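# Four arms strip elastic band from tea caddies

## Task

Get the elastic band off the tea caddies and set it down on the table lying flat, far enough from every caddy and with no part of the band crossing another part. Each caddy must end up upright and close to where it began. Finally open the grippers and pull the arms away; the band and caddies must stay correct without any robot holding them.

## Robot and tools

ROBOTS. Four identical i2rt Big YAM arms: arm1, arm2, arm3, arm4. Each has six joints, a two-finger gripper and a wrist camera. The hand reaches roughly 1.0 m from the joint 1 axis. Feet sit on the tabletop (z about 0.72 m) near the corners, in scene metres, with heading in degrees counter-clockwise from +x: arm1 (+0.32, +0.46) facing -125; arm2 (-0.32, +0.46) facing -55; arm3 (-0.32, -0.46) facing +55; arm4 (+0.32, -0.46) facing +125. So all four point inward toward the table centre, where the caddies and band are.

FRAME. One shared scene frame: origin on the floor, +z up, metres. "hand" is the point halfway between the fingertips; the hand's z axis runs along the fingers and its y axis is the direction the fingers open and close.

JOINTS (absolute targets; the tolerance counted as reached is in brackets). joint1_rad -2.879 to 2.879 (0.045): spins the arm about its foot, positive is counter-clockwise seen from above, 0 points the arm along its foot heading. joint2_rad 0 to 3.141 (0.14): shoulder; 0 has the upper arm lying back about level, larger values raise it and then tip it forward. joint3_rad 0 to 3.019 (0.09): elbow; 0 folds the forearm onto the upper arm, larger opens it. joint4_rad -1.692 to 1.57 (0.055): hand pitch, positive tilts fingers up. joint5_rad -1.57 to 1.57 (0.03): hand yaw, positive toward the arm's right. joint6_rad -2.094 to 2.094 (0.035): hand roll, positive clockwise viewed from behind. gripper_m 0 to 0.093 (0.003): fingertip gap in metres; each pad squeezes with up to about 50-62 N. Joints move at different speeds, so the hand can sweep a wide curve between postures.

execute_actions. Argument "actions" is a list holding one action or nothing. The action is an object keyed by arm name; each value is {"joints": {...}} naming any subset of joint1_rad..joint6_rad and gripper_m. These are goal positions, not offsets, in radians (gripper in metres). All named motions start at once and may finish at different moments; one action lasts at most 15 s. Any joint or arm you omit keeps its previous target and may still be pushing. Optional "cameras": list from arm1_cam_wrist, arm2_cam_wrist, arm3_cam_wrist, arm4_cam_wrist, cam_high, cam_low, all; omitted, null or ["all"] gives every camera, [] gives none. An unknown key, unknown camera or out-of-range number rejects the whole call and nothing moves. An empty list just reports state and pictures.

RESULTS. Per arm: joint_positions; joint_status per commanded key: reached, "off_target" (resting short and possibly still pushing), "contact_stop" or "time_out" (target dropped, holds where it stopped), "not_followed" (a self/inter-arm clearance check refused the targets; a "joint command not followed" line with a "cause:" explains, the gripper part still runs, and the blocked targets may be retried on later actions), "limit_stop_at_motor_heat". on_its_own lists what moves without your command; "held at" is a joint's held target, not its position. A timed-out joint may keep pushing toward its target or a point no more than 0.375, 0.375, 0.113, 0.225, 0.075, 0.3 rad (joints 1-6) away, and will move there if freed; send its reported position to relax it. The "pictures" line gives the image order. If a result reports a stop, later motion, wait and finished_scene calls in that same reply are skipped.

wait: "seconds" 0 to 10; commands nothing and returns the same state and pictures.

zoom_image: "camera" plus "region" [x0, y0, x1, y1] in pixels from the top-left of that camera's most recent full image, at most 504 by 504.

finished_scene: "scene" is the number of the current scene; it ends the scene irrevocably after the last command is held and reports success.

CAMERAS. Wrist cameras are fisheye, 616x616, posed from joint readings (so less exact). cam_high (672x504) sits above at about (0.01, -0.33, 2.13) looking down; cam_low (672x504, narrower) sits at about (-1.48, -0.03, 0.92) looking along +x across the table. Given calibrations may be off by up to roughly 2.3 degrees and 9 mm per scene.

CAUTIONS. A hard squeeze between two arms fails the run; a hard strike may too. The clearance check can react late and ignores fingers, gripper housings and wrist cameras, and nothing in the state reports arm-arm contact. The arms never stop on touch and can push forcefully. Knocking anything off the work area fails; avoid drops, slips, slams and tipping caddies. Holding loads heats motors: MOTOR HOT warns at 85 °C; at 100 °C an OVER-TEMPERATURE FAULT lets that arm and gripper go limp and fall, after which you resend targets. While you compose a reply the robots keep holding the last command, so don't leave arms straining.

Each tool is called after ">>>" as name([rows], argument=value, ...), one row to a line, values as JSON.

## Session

>>> execute_actions(actions=[])

Scene clock: 0.00 s.
Motor temperatures (°C, as the motors report them): arm1=[18 21 21 20 20 21] | arm2=[19 21 25 21 23 19] | arm3=[19 20 24 19 21 21] | arm4=[22 20 23 22 20 18]
arm1.joint_positions: joint1_rad=-0.017 joint2_rad=+0.447 joint3_rad=+1.471 joint4_rad=-1.522 joint5_rad=-0.015 joint6_rad=+0.012 gripper_m=+0.095
arm1.joint_status: not commanded
arm1.hand: x=+0.2472 y=+0.3534 z=+1.3594 quat_wxyz=(-0.233, -0.770, -0.386, +0.451) (m; scene frame)
arm2.joint_positions: joint1_rad=+0.010 joint2_rad=+0.445 joint3_rad=+1.474 joint4_rad=-1.548 joint5_rad=-0.008 joint6_rad=-0.009 gripper_m=+0.094
arm2.joint_status: not commanded
arm2.hand: x=-0.2434 y=+0.3676 z=+1.3071 quat_wxyz=(-0.447, -0.381, -0.776, +0.229) (m; scene frame)
arm3.joint_positions: joint1_rad=+0.014 joint2_rad=+0.441 joint3_rad=+1.470 joint4_rad=-1.539 joint5_rad=-0.010 joint6_rad=-0.016 gripper_m=+0.094
arm3.joint_status: not commanded
arm3.hand: x=-0.2584 y=-0.3577 z=+1.3439 quat_wxyz=(-0.441, +0.430, -0.747, -0.248) (m; scene frame)
arm4.joint_positions: joint1_rad=+0.008 joint2_rad=+0.450 joint3_rad=+1.453 joint4_rad=-1.526 joint5_rad=-0.008 joint6_rad=+0.010 gripper_m=+0.094
arm4.joint_status: not commanded
arm4.hand: x=+0.2450 y=-0.3527 z=+1.3156 quat_wxyz=(-0.228, +0.765, -0.407, -0.444) (m; scene frame)
pictures: arm1_cam_wrist, arm2_cam_wrist, arm3_cam_wrist, arm4_cam_wrist, cam_high, cam_low
Images, in order (width x height): arm1_cam_wrist 616x616, arm2_cam_wrist 616x616, arm3_cam_wrist 616x616, arm4_cam_wrist 616x616, cam_high 672x504, cam_low 672x504.

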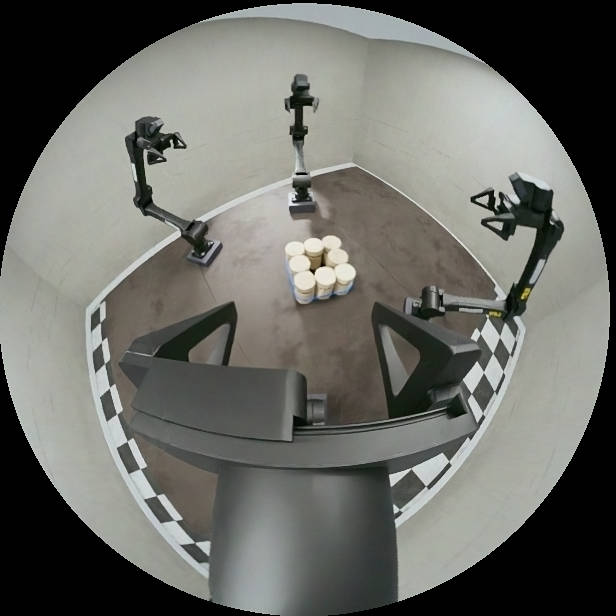

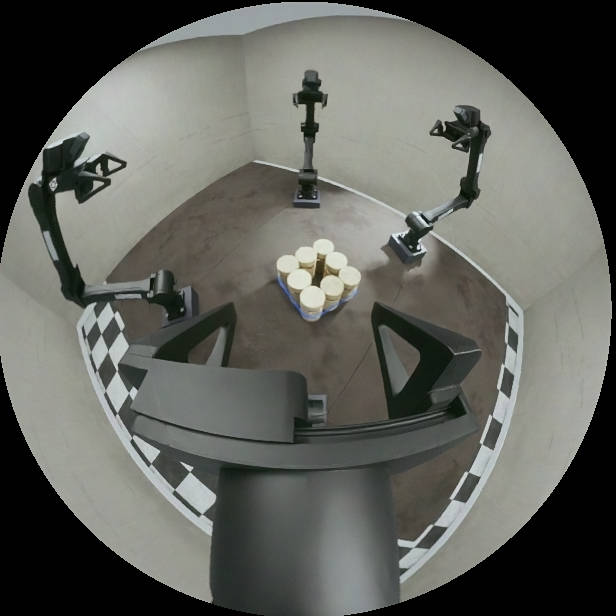

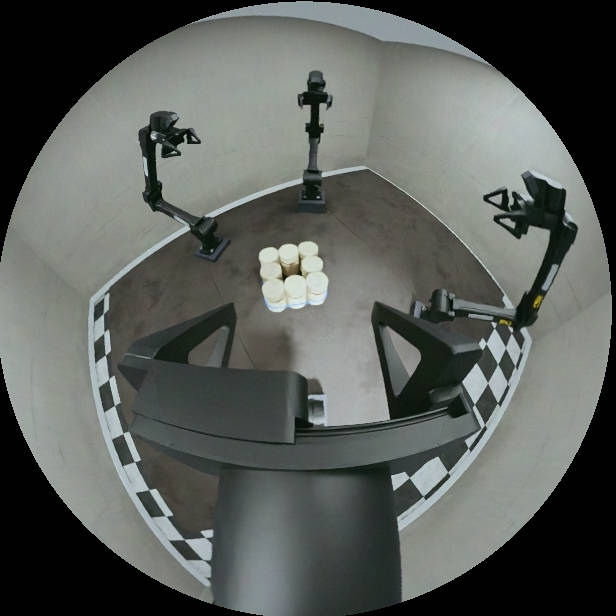

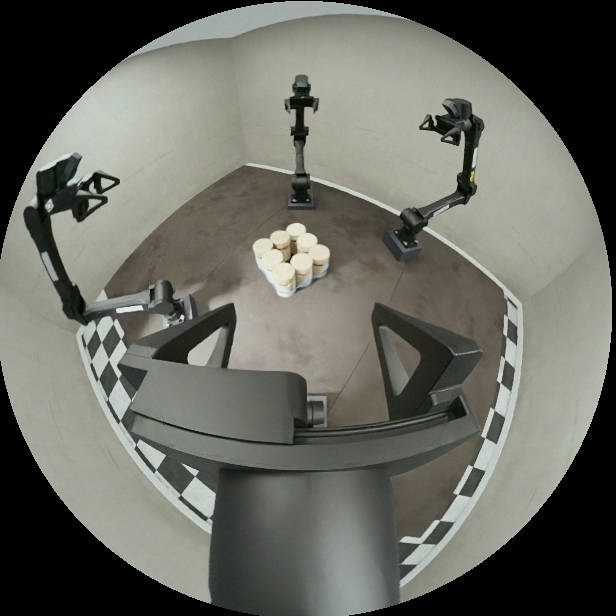

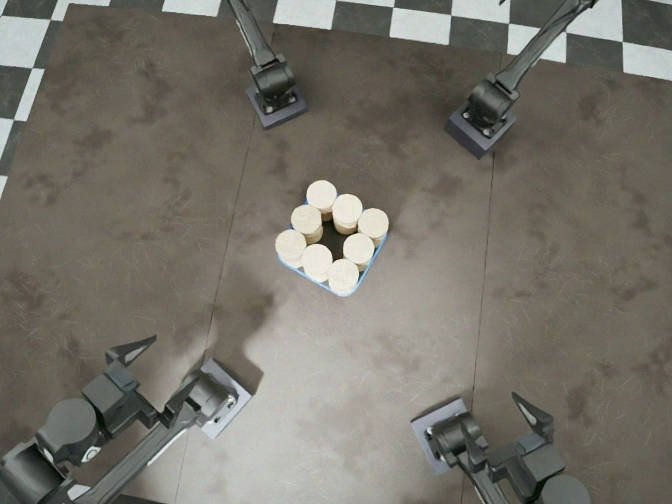

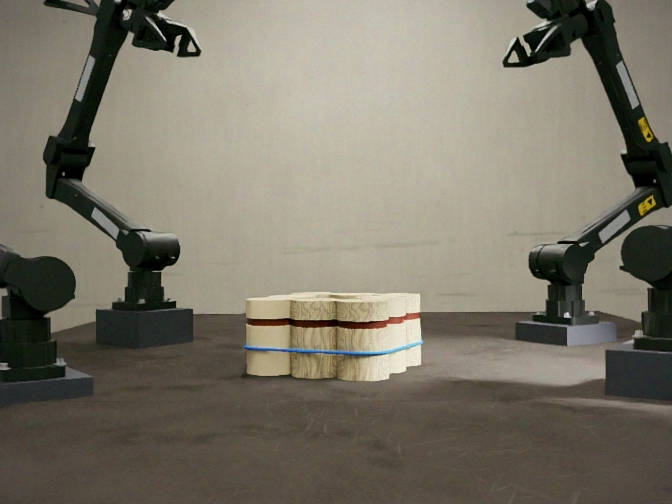

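>>> zoom_image(camera="cam_high", region=[255, 160, 415, 320])

>>> zoom_image(camera="cam_low", region=[220, 270, 450, 400])

Region (255, 160, 415, 320) of cam_high's 672x504 image, scaled by 3.150, with more detail than that image has.

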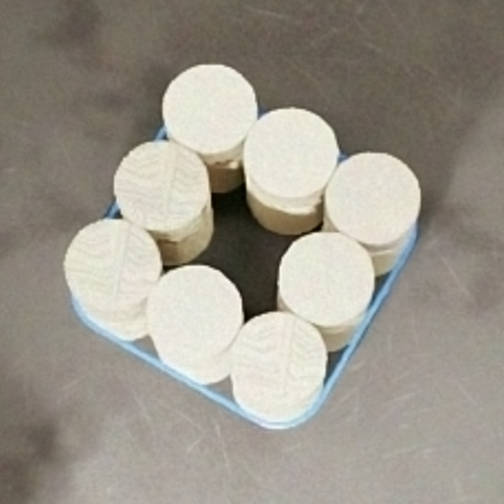

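Region (220, 270, 450, 400) of cam_low's 672x504 image, scaled by 2.191, with more detail than that image has; it fills the top 285 rows of this view, and the rest is white.

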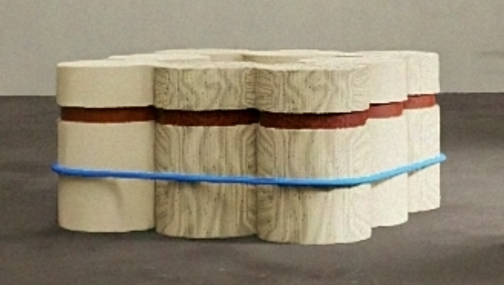

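>>> execute_actions([
  {"arm1":{"joints":{"joint1_rad":-0.136,"joint2_rad":0.9,"joint3_rad":0.428,"joint4_rad":0.255,"joint5_rad":0,"joint6_rad":1.3,"gripper_m":0.036}},"arm2":{"joints":{"joint1_rad":-0.43,"joint2_rad":0.7,"joint3_rad":0.367,"joint4_rad":-0.125,"joint5_rad":-0.355,"joint6_rad":0.856,"gripper_m":0.036}},"arm3":{"joints":{"joint1_rad":0.188,"joint2_rad":0.8,"joint3_rad":0.354,"joint4_rad":0.205,"joint5_rad":0,"joint6_rad":-1.58,"gripper_m":0.036}},"arm4":{"joints":{"joint1_rad":0.043,"joint2_rad":0.85,"joint3_rad":0.548,"joint4_rad":0.104,"joint5_rad":0,"joint6_rad":1.155,"gripper_m":0.036}}},
], cameras=[])

>>> execute_actions([
  {"arm1":{"joints":{"joint2_rad":1.478}},"arm2":{"joints":{"joint2_rad":1.124}},"arm3":{"joints":{"joint2_rad":1.348}},"arm4":{"joints":{"joint2_rad":1.43}}},
])

Scene clock: 49.43 s.
Motor temperatures (°C, as the motors report them): arm1=[18 21 23 20 20 21] | arm2=[19 21 28 22 22 19] | arm3=[19 20 28 20 21 21] | arm4=[22 20 25 22 20 18]
arm1.joint_positions: joint1_rad=-0.132 joint2_rad=+0.908 joint3_rad=+0.425 joint4_rad=+0.241 joint5_rad=-0.003 joint6_rad=+1.291 gripper_m=+0.036
arm1.joint_status: all done
arm1.hand: x=+0.0318 y=+0.1531 z=+1.0270 quat_wxyz=(-0.532, -0.768, +0.184, +0.306) (m; scene frame)
arm2.joint_positions: joint1_rad=-0.428 joint2_rad=+0.707 joint3_rad=+0.372 joint4_rad=-0.144 joint5_rad=-0.352 joint6_rad=+0.839 gripper_m=+0.036
arm2.joint_status: all done
arm2.hand: x=-0.1919 y=+0.1320 z=+0.9416 quat_wxyz=(-0.532, -0.710, -0.461, -0.006) (m; scene frame)
arm3.joint_positions: joint1_rad=+0.180 joint2_rad=+0.812 joint3_rad=+0.348 joint4_rad=+0.183 joint5_rad=-0.001 joint6_rad=-1.570 gripper_m=+0.036
arm3.joint_status: all done
arm3.hand: x=-0.1746 y=-0.0998 z=+0.9963 quat_wxyz=(-0.591, +0.784, -0.152, +0.113) (m; scene frame)
arm4.joint_positions: joint1_rad=+0.036 joint2_rad=+0.856 joint3_rad=+0.545 joint4_rad=+0.080 joint5_rad=-0.003 joint6_rad=+1.146 gripper_m=+0.036
arm4.joint_status: all done
arm4.hand: x=+0.0684 y=-0.1126 z=+1.0465 quat_wxyz=(+0.063, +0.395, -0.679, -0.616) (m; scene frame)
pictures: none
No camera images: the call's "cameras" was empty. Leave "cameras" out to get every camera's image.

Scene clock: 50.73 s.
Motor temperatures (°C, as the motors report them): arm1=[18 21 23 20 20 21] | arm2=[19 21 28 22 22 19] | arm3=[19 20 28 20 21 21] | arm4=[22 20 26 22 20 18]
arm1.joint_positions: joint1_rad=-0.132 joint2_rad=+1.470 joint3_rad=+0.425 joint4_rad=+0.247 joint5_rad=-0.003 joint6_rad=+1.291 gripper_m=+0.036
arm1.joint_status: all done
arm1.hand: x=+0.0351 y=+0.1590 z=+0.8005 quat_wxyz=(-0.323, -0.902, +0.218, +0.187) (m; scene frame)
arm2.joint_positions: joint1_rad=-0.428 joint2_rad=+1.123 joint3_rad=+0.372 joint4_rad=-0.140 joint5_rad=-0.352 joint6_rad=+0.839 gripper_m=+0.036
arm2.joint_status: all done
arm2.hand: x=-0.1932 y=+0.1327 z=+0.8053 quat_wxyz=(-0.360, -0.803, -0.471, -0.068) (m; scene frame)
arm3.joint_positions: joint1_rad=+0.180 joint2_rad=+1.335 joint3_rad=+0.348 joint4_rad=+0.190 joint5_rad=-0.001 joint6_rad=-1.571 gripper_m=+0.036
arm3.joint_status: all done
arm3.hand: x=-0.1772 y=-0.1057 z=+0.8035 quat_wxyz=(-0.371, +0.909, -0.176, +0.071) (m; scene frame)
arm4.joint_positions: joint1_rad=+0.036 joint2_rad=+1.433 joint3_rad=+0.545 joint4_rad=+0.087 joint5_rad=-0.003 joint6_rad=+1.146 gripper_m=+0.036
arm4.joint_status: all done
arm4.hand: x=+0.0567 y=-0.0960 z=+0.8007 quat_wxyz=(+0.038, +0.466, -0.802, -0.372) (m; scene frame)
pictures: arm1_cam_wrist, arm2_cam_wrist, arm3_cam_wrist, arm4_cam_wrist, cam_high, cam_low
camera_calibration (this result's frames):
arm1_cam_wrist: T_world_to_cam=[[0.266424, 0.687502, -0.675544, 0.423324], [0.957585, -0.108977, 0.26675, -0.228024], [0.109772, -0.717959, -0.687376, 0.782159], [0, 0, 0, 1]] pos_world=[0.0197098, 0.245672, 0.884436]
arm2_cam_wrist: T_world_to_cam=[[-0.70717, 0.290118, -0.644781, 0.34322], [0.178268, 0.955638, 0.23447, -0.274537], [0.684201, 0.0508662, -0.727518, 0.840114], [0, 0, 0, 1]] pos_world=[-0.28315, 0.12005, 0.89687]
arm3_cam_wrist: T_world_to_cam=[[0.271951, 0.661453, 0.698943, -0.439143], [0.602051, -0.683563, 0.412646, -0.292159], [0.750717, 0.30858, -0.584125, 0.758853], [0, 0, 0, 1]] pos_world=[-0.274364, -0.143404, 0.870759]
arm4_cam_wrist: T_world_to_cam=[[0.721808, -0.292666, -0.627168, 0.432139], [-0.222918, -0.95621, 0.189656, -0.225573], [-0.65521, 0.00291136, -0.755441, 0.768631], [0, 0, 0, 1]] pos_world=[0.141409, -0.0914609, 0.89446]
Images, in order (width x height): arm1_cam_wrist 616x616, arm2_cam_wrist 616x616, arm3_cam_wrist 616x616, arm4_cam_wrist 616x616, cam_high 672x504, cam_low 672x504.

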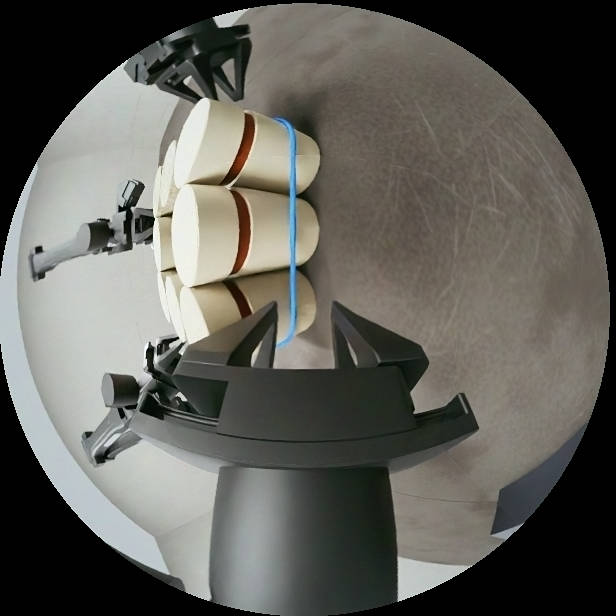

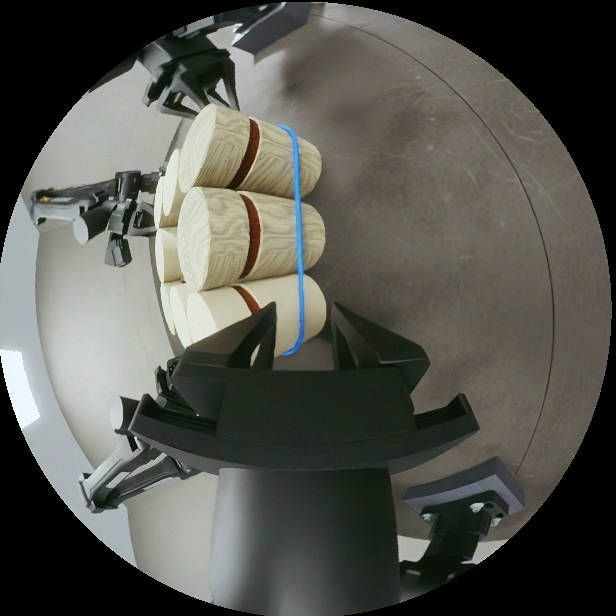

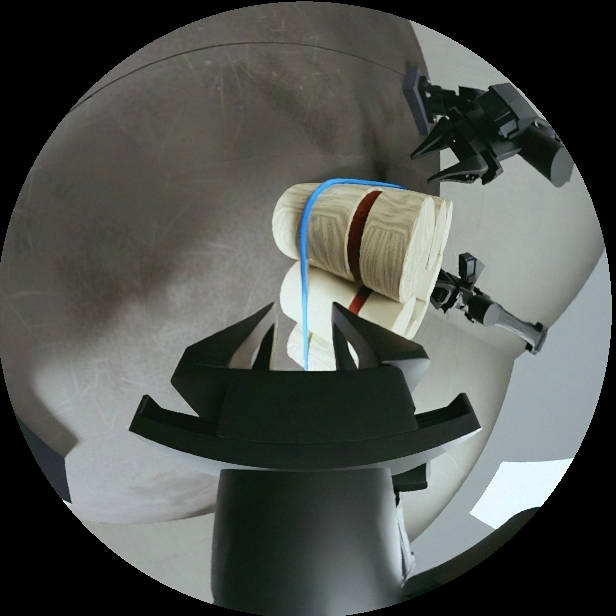

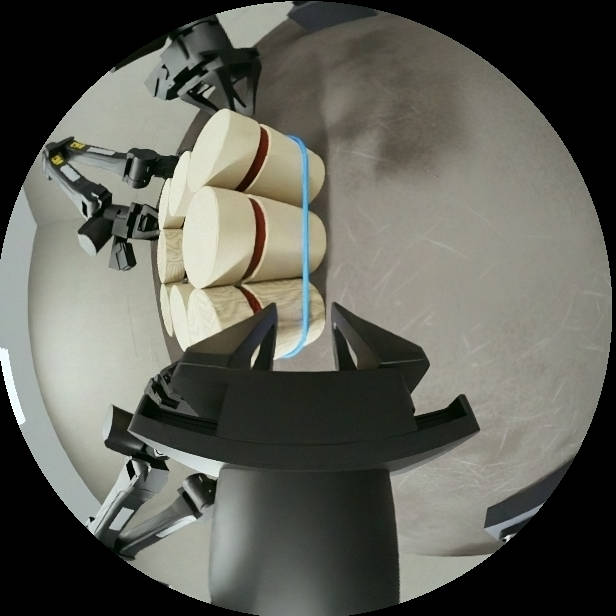

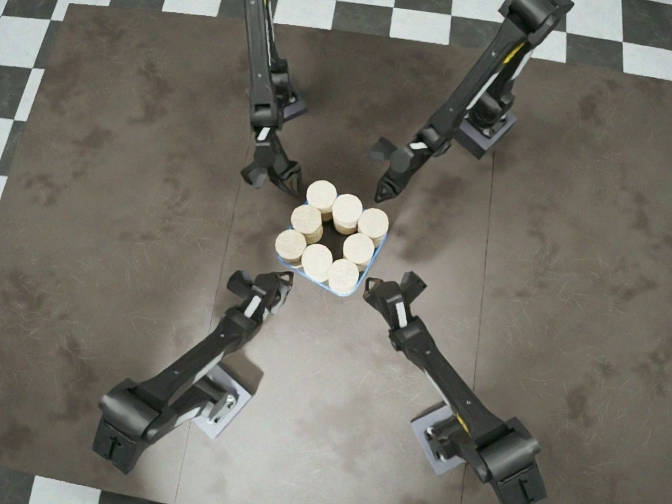

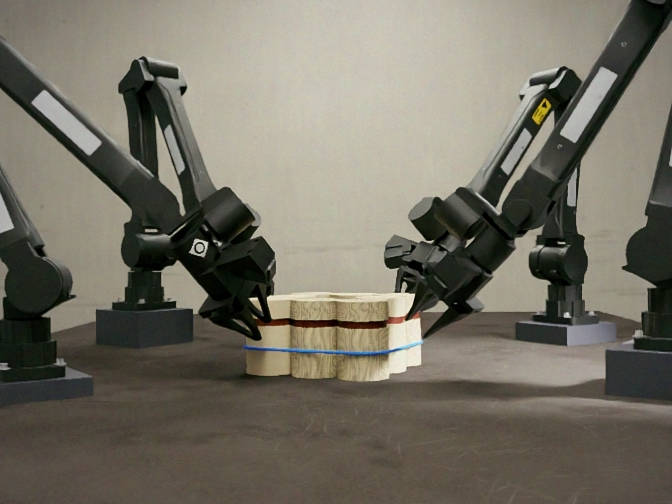

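>>> execute_actions(actions=[])

Scene clock: 78.70 s.
Motor temperatures (°C, as the motors report them): arm1=[18 21 22 20 20 21] | arm2=[19 21 28 22 22 19] | arm3=[19 20 27 20 20 21] | arm4=[22 20 25 22 20 18]
arm1.joint_positions: joint1_rad=-0.132 joint2_rad=+1.470 joint3_rad=+0.425 joint4_rad=+0.247 joint5_rad=-0.003 joint6_rad=+1.291 gripper_m=+0.036
arm1.joint_status: all done
arm1.hand: x=+0.0351 y=+0.1590 z=+0.8005 quat_wxyz=(-0.323, -0.902, +0.218, +0.187) (m; scene frame)
arm2.joint_positions: joint1_rad=-0.428 joint2_rad=+1.123 joint3_rad=+0.372 joint4_rad=-0.140 joint5_rad=-0.352 joint6_rad=+0.839 gripper_m=+0.036
arm2.joint_status: all done
arm2.hand: x=-0.1932 y=+0.1327 z=+0.8053 quat_wxyz=(-0.360, -0.803, -0.471, -0.068) (m; scene frame)
arm3.joint_positions: joint1_rad=+0.180 joint2_rad=+1.335 joint3_rad=+0.348 joint4_rad=+0.190 joint5_rad=-0.001 joint6_rad=-1.571 gripper_m=+0.036
arm3.joint_status: all done
arm3.hand: x=-0.1772 y=-0.1057 z=+0.8035 quat_wxyz=(-0.371, +0.909, -0.176, +0.071) (m; scene frame)
arm4.joint_positions: joint1_rad=+0.036 joint2_rad=+1.433 joint3_rad=+0.545 joint4_rad=+0.087 joint5_rad=-0.003 joint6_rad=+1.146 gripper_m=+0.036
arm4.joint_status: all done
arm4.hand: x=+0.0567 y=-0.0960 z=+0.8007 quat_wxyz=(+0.038, +0.466, -0.802, -0.372) (m; scene frame)
pictures: arm1_cam_wrist, arm2_cam_wrist, arm3_cam_wrist, arm4_cam_wrist, cam_high, cam_low
camera_calibration (this result's frames):
arm1_cam_wrist: T_world_to_cam=[[0.266424, 0.687502, -0.675544, 0.423324], [0.957585, -0.108977, 0.26675, -0.228024], [0.109772, -0.717959, -0.687376, 0.782159], [0, 0, 0, 1]] pos_world=[0.0197098, 0.245672, 0.884436]
arm2_cam_wrist: T_world_to_cam=[[-0.70717, 0.290118, -0.644781, 0.34322], [0.178268, 0.955638, 0.23447, -0.274537], [0.684201, 0.0508662, -0.727518, 0.840114], [0, 0, 0, 1]] pos_world=[-0.28315, 0.12005, 0.89687]
arm3_cam_wrist: T_world_to_cam=[[0.271951, 0.661453, 0.698943, -0.439143], [0.602051, -0.683563, 0.412646, -0.292159], [0.750717, 0.30858, -0.584125, 0.758853], [0, 0, 0, 1]] pos_world=[-0.274364, -0.143404, 0.870759]
arm4_cam_wrist: T_world_to_cam=[[0.721808, -0.292666, -0.627168, 0.432139], [-0.222918, -0.95621, 0.189656, -0.225573], [-0.65521, 0.00291136, -0.755441, 0.768631], [0, 0, 0, 1]] pos_world=[0.141409, -0.0914609, 0.89446]
Images, in order (width x height): arm1_cam_wrist 616x616, arm2_cam_wrist 616x616, arm3_cam_wrist 616x616, arm4_cam_wrist 616x616, cam_high 672x504, cam_low 672x504.

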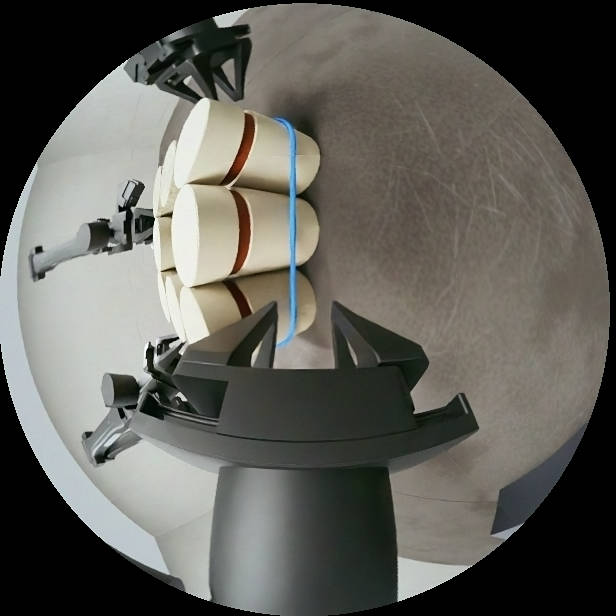

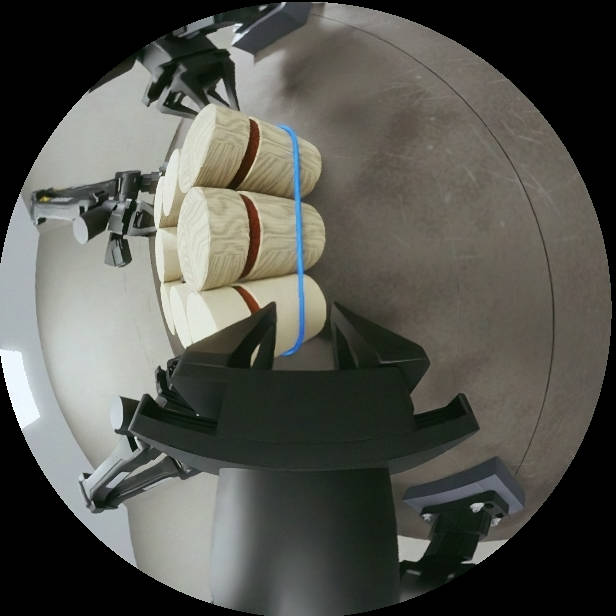

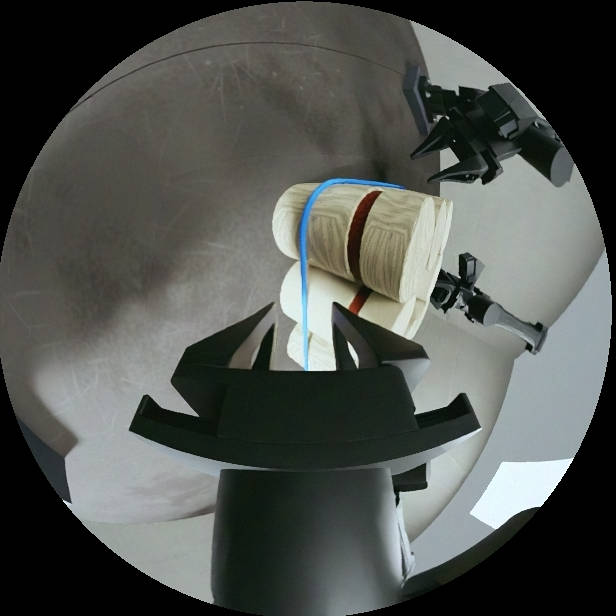

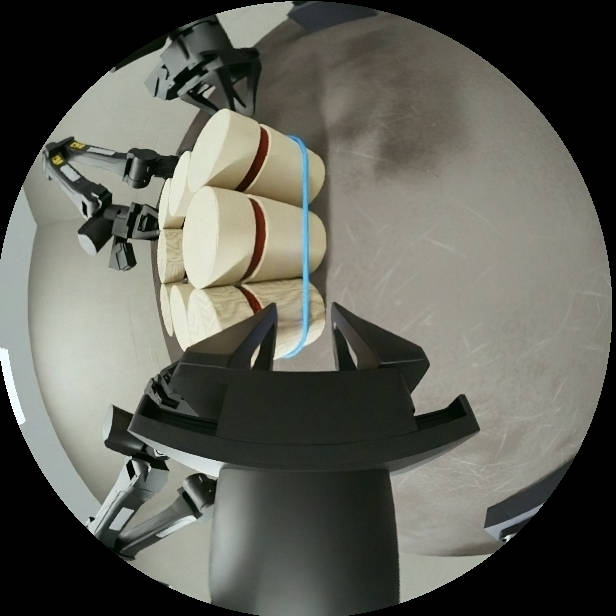

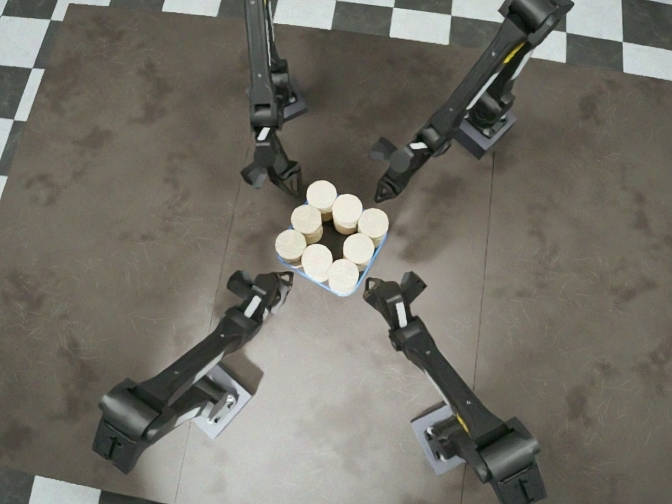

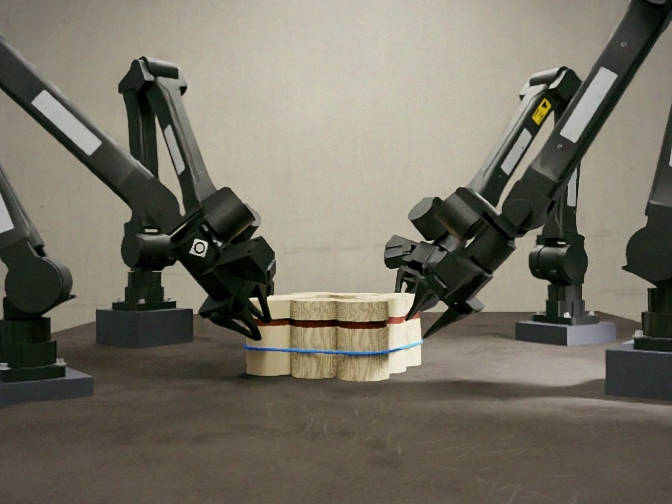

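>>> execute_actions([
  {"arm1":{"joints":{"joint2_rad":1.61,"joint3_rad":0.555,"joint4_rad":0.295}},"arm2":{"joints":{"joint1_rad":-0.372,"joint2_rad":1.307,"joint3_rad":0.47,"joint4_rad":-0.025}},"arm3":{"joints":{"joint2_rad":1.502,"joint3_rad":0.475,"joint4_rad":0.267}},"arm4":{"joints":{"joint2_rad":1.569,"joint3_rad":0.668,"joint4_rad":0.14}}},
])

Scene clock: 92.73 s.
Motor temperatures (°C, as the motors report them): arm1=[18 21 22 20 20 21] | arm2=[19 21 28 22 21 19] | arm3=[19 20 27 20 20 21] | arm4=[22 20 25 22 20 18]
arm1.joint_positions: joint1_rad=-0.132 joint2_rad=+1.599 joint3_rad=+0.534 joint4_rad=+0.283 joint5_rad=-0.004 joint6_rad=+1.292 gripper_m=+0.036
arm1.joint_status: all done
arm1.hand: x=+0.0040 y=+0.1262 z=+0.7920 quat_wxyz=(-0.330, -0.899, +0.217, +0.190) (m; scene frame)
arm2.joint_positions: joint1_rad=-0.377 joint2_rad=+1.306 joint3_rad=+0.427 joint4_rad=-0.042 joint5_rad=-0.353 joint6_rad=+0.839 gripper_m=+0.036
arm2.joint_status: all done
arm2.hand: x=-0.1700 y=+0.1120 z=+0.7800 quat_wxyz=(-0.345, -0.796, -0.491, -0.082) (m; scene frame)
arm3.joint_positions: joint1_rad=+0.180 joint2_rad=+1.485 joint3_rad=+0.451 joint4_rad=+0.246 joint5_rad=+0.001 joint6_rad=-1.571 gripper_m=+0.036
arm3.joint_status: all done
arm3.hand: x=-0.1607 y=-0.0652 z=+0.7941 quat_wxyz=(-0.375, +0.907, -0.176, +0.073) (m; scene frame)
arm4.joint_positions: joint1_rad=+0.036 joint2_rad=+1.572 joint3_rad=+0.636 joint4_rad=+0.121 joint5_rad=-0.003 joint6_rad=+1.147 gripper_m=+0.036
arm4.joint_status: all done
arm4.hand: x=+0.0353 y=-0.0664 z=+0.7817 quat_wxyz=(+0.038, +0.467, -0.804, -0.366) (m; scene frame)
pictures: arm1_cam_wrist, arm2_cam_wrist, arm3_cam_wrist, arm4_cam_wrist, cam_high, cam_low
camera_calibration (this result's frames):
arm1_cam_wrist: T_world_to_cam=[[0.259295, 0.679546, -0.686282, 0.457939], [0.960316, -0.1058, 0.258071, -0.1931], [0.102762, -0.725964, -0.680012, 0.751352], [0, 0, 0, 1]] pos_world=[-0.0105148, 0.213833, 0.875037]
arm2_cam_wrist: T_world_to_cam=[[-0.725385, 0.27255, -0.632087, 0.338334], [0.131488, 0.956227, 0.26142, -0.281997], [0.675669, 0.106519, -0.729469, 0.800736], [0, 0, 0, 1]] pos_world=[-0.258532, 0.0921465, 0.871689]
arm3_cam_wrist: T_world_to_cam=[[0.269507, 0.656082, 0.704928, -0.469378], [0.599583, -0.687139, 0.410294, -0.269293], [0.753569, 0.312086, -0.578564, 0.72482], [0, 0, 0, 1]] pos_world=[-0.258238, -0.103297, 0.860721]
arm4_cam_wrist: T_world_to_cam=[[0.726187, -0.299327, -0.618915, 0.437201], [-0.224583, -0.954139, 0.197944, -0.204752], [-0.649781, -0.00474673, -0.760106, 0.743123], [0, 0, 0, 1]] pos_world=[0.119394, -0.0609681, 0.875972]
Images, in order (width x height): arm1_cam_wrist 616x616, arm2_cam_wrist 616x616, arm3_cam_wrist 616x616, arm4_cam_wrist 616x616, cam_high 672x504, cam_low 672x504.

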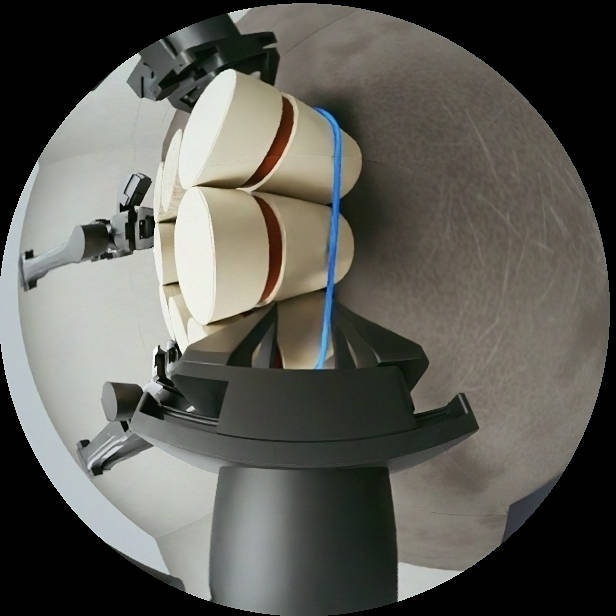

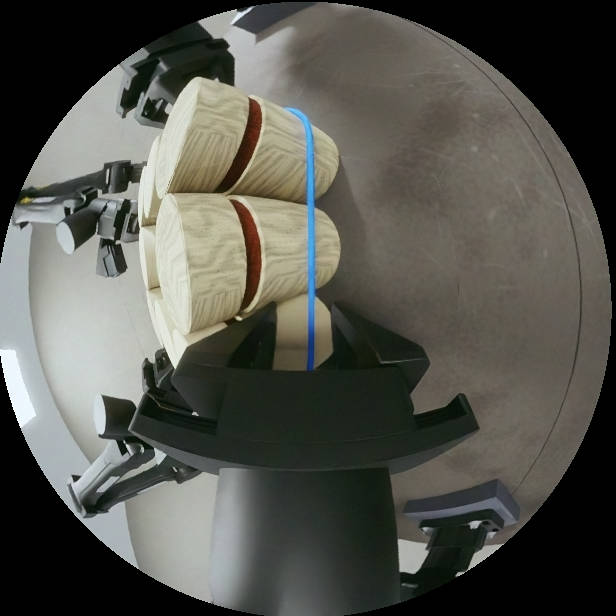

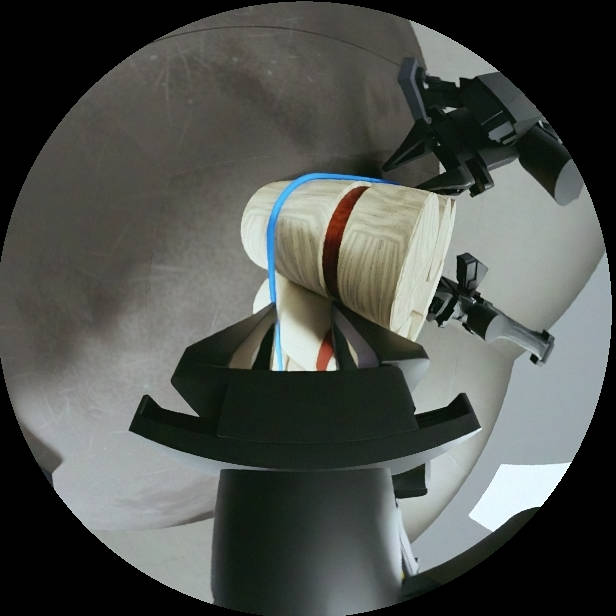

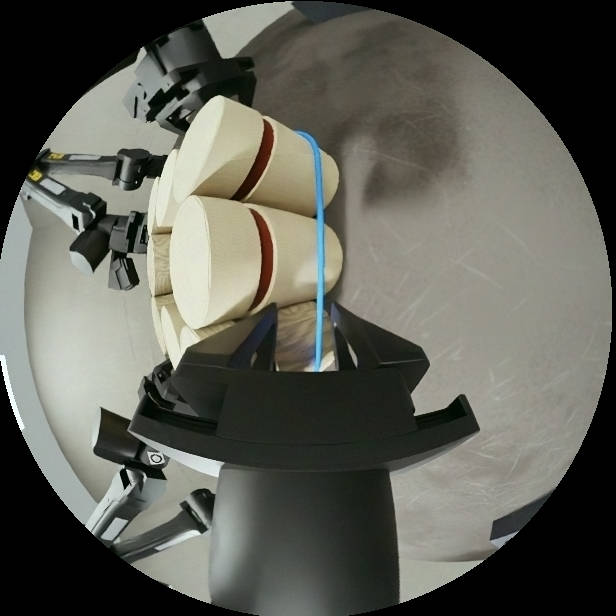

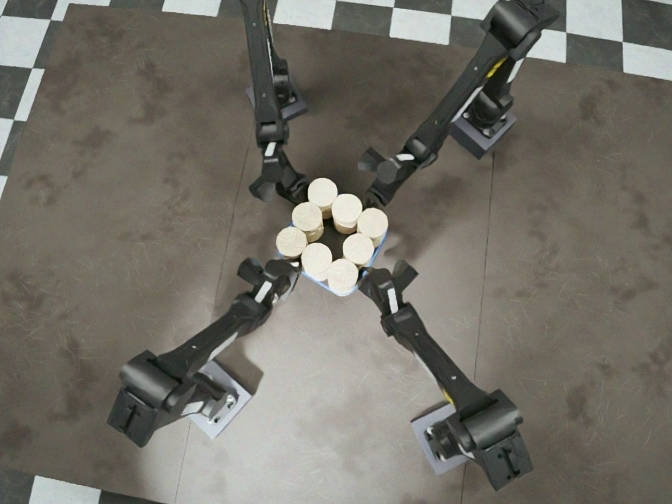

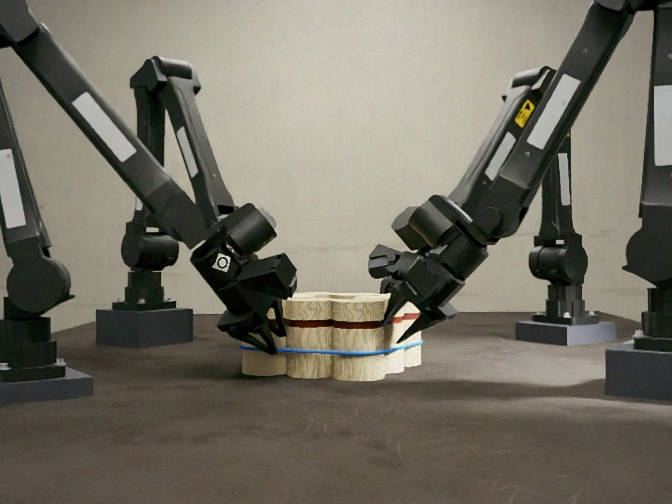

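>>> execute_actions([
  {"arm1":{"joints":{"joint2_rad":1.735,"joint3_rad":0.515,"joint4_rad":0.42}},"arm2":{"joints":{"joint2_rad":1.428,"joint3_rad":0.44,"joint4_rad":0.122}},"arm3":{"joints":{"joint2_rad":1.645,"joint3_rad":0.43,"joint4_rad":0.41}},"arm4":{"joints":{"joint2_rad":1.665,"joint3_rad":0.64,"joint4_rad":0.255}}},
], cameras=["arm1_cam_wrist","arm2_cam_wrist","arm3_cam_wrist","arm4_cam_wrist","cam_high"])

Scene clock: 100.83 s.
Motor temperatures (°C, as the motors report them): arm1=[18 22 23 20 20 21] | arm2=[19 21 29 22 21 19] | arm3=[19 20 27 20 20 21] | arm4=[22 20 26 22 19 18]
arm1.joint_positions: joint1_rad=-0.132 joint2_rad=+1.730 joint3_rad=+0.515 joint4_rad=+0.407 joint5_rad=-0.003 joint6_rad=+1.292 gripper_m=+0.036
arm1.joint_status: all done
arm1.hand: x=+0.0095 y=+0.1325 z=+0.7503 quat_wxyz=(-0.319, -0.903, +0.219, +0.184) (m; scene frame)
arm2.joint_positions: joint1_rad=-0.377 joint2_rad=+1.431 joint3_rad=+0.424 joint4_rad=+0.094 joint5_rad=-0.356 joint6_rad=+0.839 gripper_m=+0.036
arm2.joint_status: all done
arm2.hand: x=-0.1672 y=+0.1023 z=+0.7541 quat_wxyz=(-0.349, -0.794, -0.491, -0.082) (m; scene frame)
arm3.joint_positions: joint1_rad=+0.180 joint2_rad=+1.640 joint3_rad=+0.426 joint4_rad=+0.391 joint5_rad=+0.002 joint6_rad=-1.571 gripper_m=+0.036
arm3.joint_status: all done
arm3.hand: x=-0.1640 y=-0.0737 z=+0.7489 quat_wxyz=(-0.359, +0.914, -0.177, +0.070) (m; scene frame)
arm4.joint_positions: joint1_rad=+0.037 joint2_rad=+1.670 joint3_rad=+0.630 joint4_rad=+0.226 joint5_rad=+0.002 joint6_rad=+1.147 gripper_m=+0.036
arm4.joint_status: all done
arm4.hand: x=+0.0337 y=-0.0634 z=+0.7512 quat_wxyz=(+0.036, +0.466, -0.804, -0.366) (m; scene frame)
pictures: arm1_cam_wrist, arm2_cam_wrist, arm3_cam_wrist, arm4_cam_wrist, cam_high
camera_calibration (this result's frames):
arm1_cam_wrist: T_world_to_cam=[[0.271376, 0.692127, -0.668816, 0.408744], [0.955655, -0.111203, 0.272684, -0.197131], [0.114358, -0.713158, -0.691613, 0.733913], [0, 0, 0, 1]] pos_world=[-0.00646249, 0.218572, 0.834713]
arm2_cam_wrist: T_world_to_cam=[[-0.722986, 0.266249, -0.637497, 0.331748], [0.128188, 0.958431, 0.254908, -0.262174], [0.678866, 0.102576, -0.727062, 0.780099], [0, 0, 0, 1]] pos_world=[-0.256126, 0.0829286, 0.845499]
arm3_cam_wrist: T_world_to_cam=[[0.277997, 0.678297, 0.68017, -0.409458], [0.604461, -0.67384, 0.424931, -0.26374], [0.746555, 0.293007, -0.597329, 0.715261], [0, 0, 0, 1]] pos_world=[-0.260733, -0.109561, 0.817819]
arm4_cam_wrist: T_world_to_cam=[[0.727009, -0.299647, -0.617794, 0.419557], [-0.22733, -0.954049, 0.195222, -0.194081], [-0.647904, -0.0014848, -0.761721, 0.720305], [0, 0, 0, 1]] pos_world=[0.117546, -0.0583743, 0.84576]
Images, in order (width x height): arm1_cam_wrist 616x616, arm2_cam_wrist 616x616, arm3_cam_wrist 616x616, arm4_cam_wrist 616x616, cam_high 672x504.

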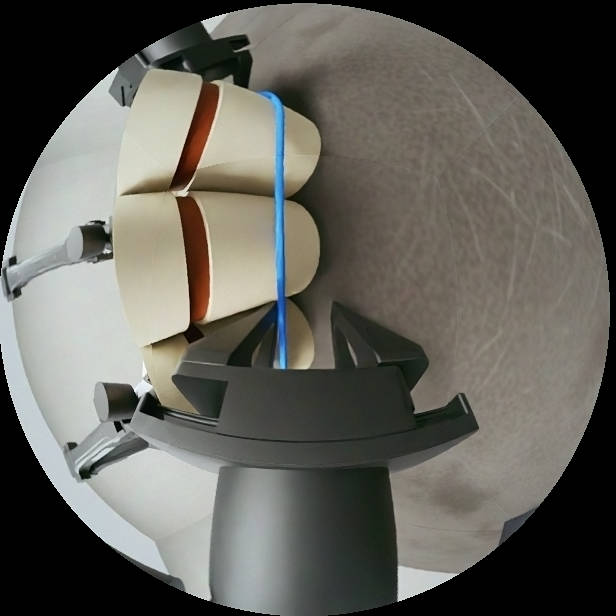

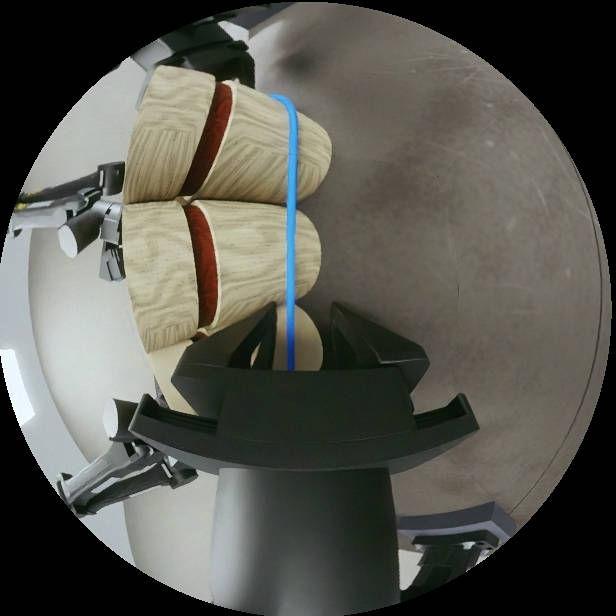

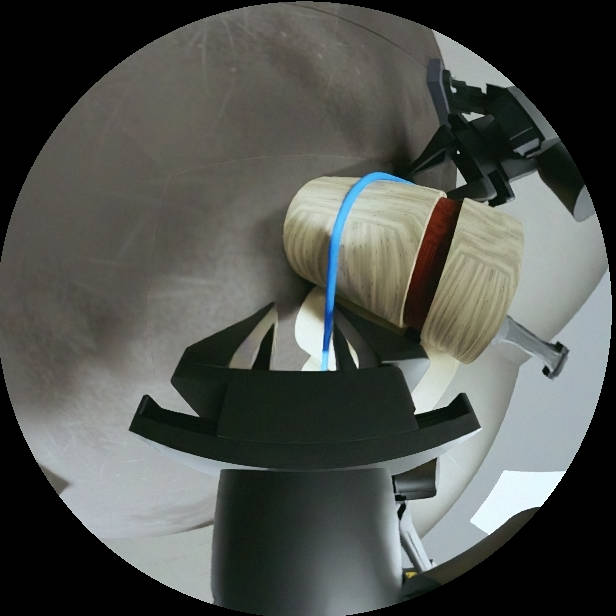

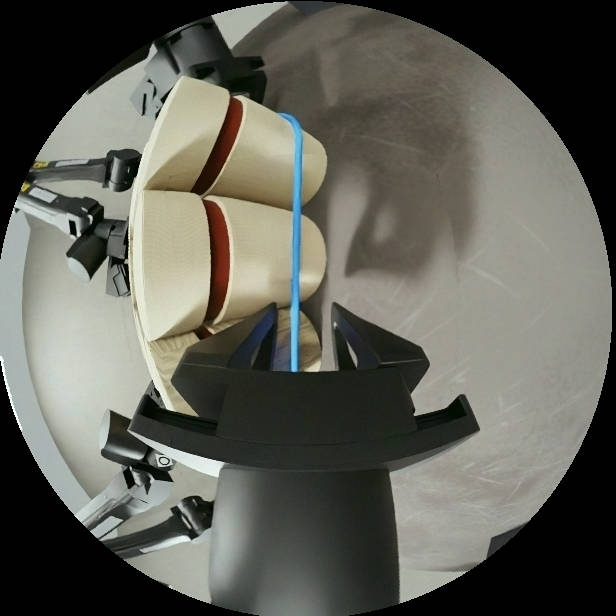

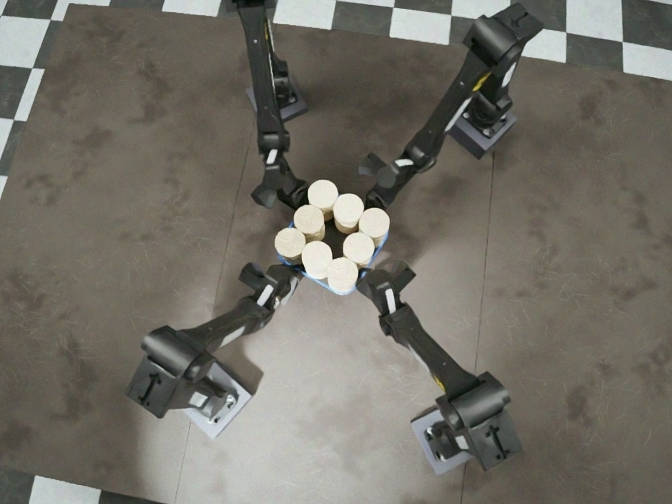

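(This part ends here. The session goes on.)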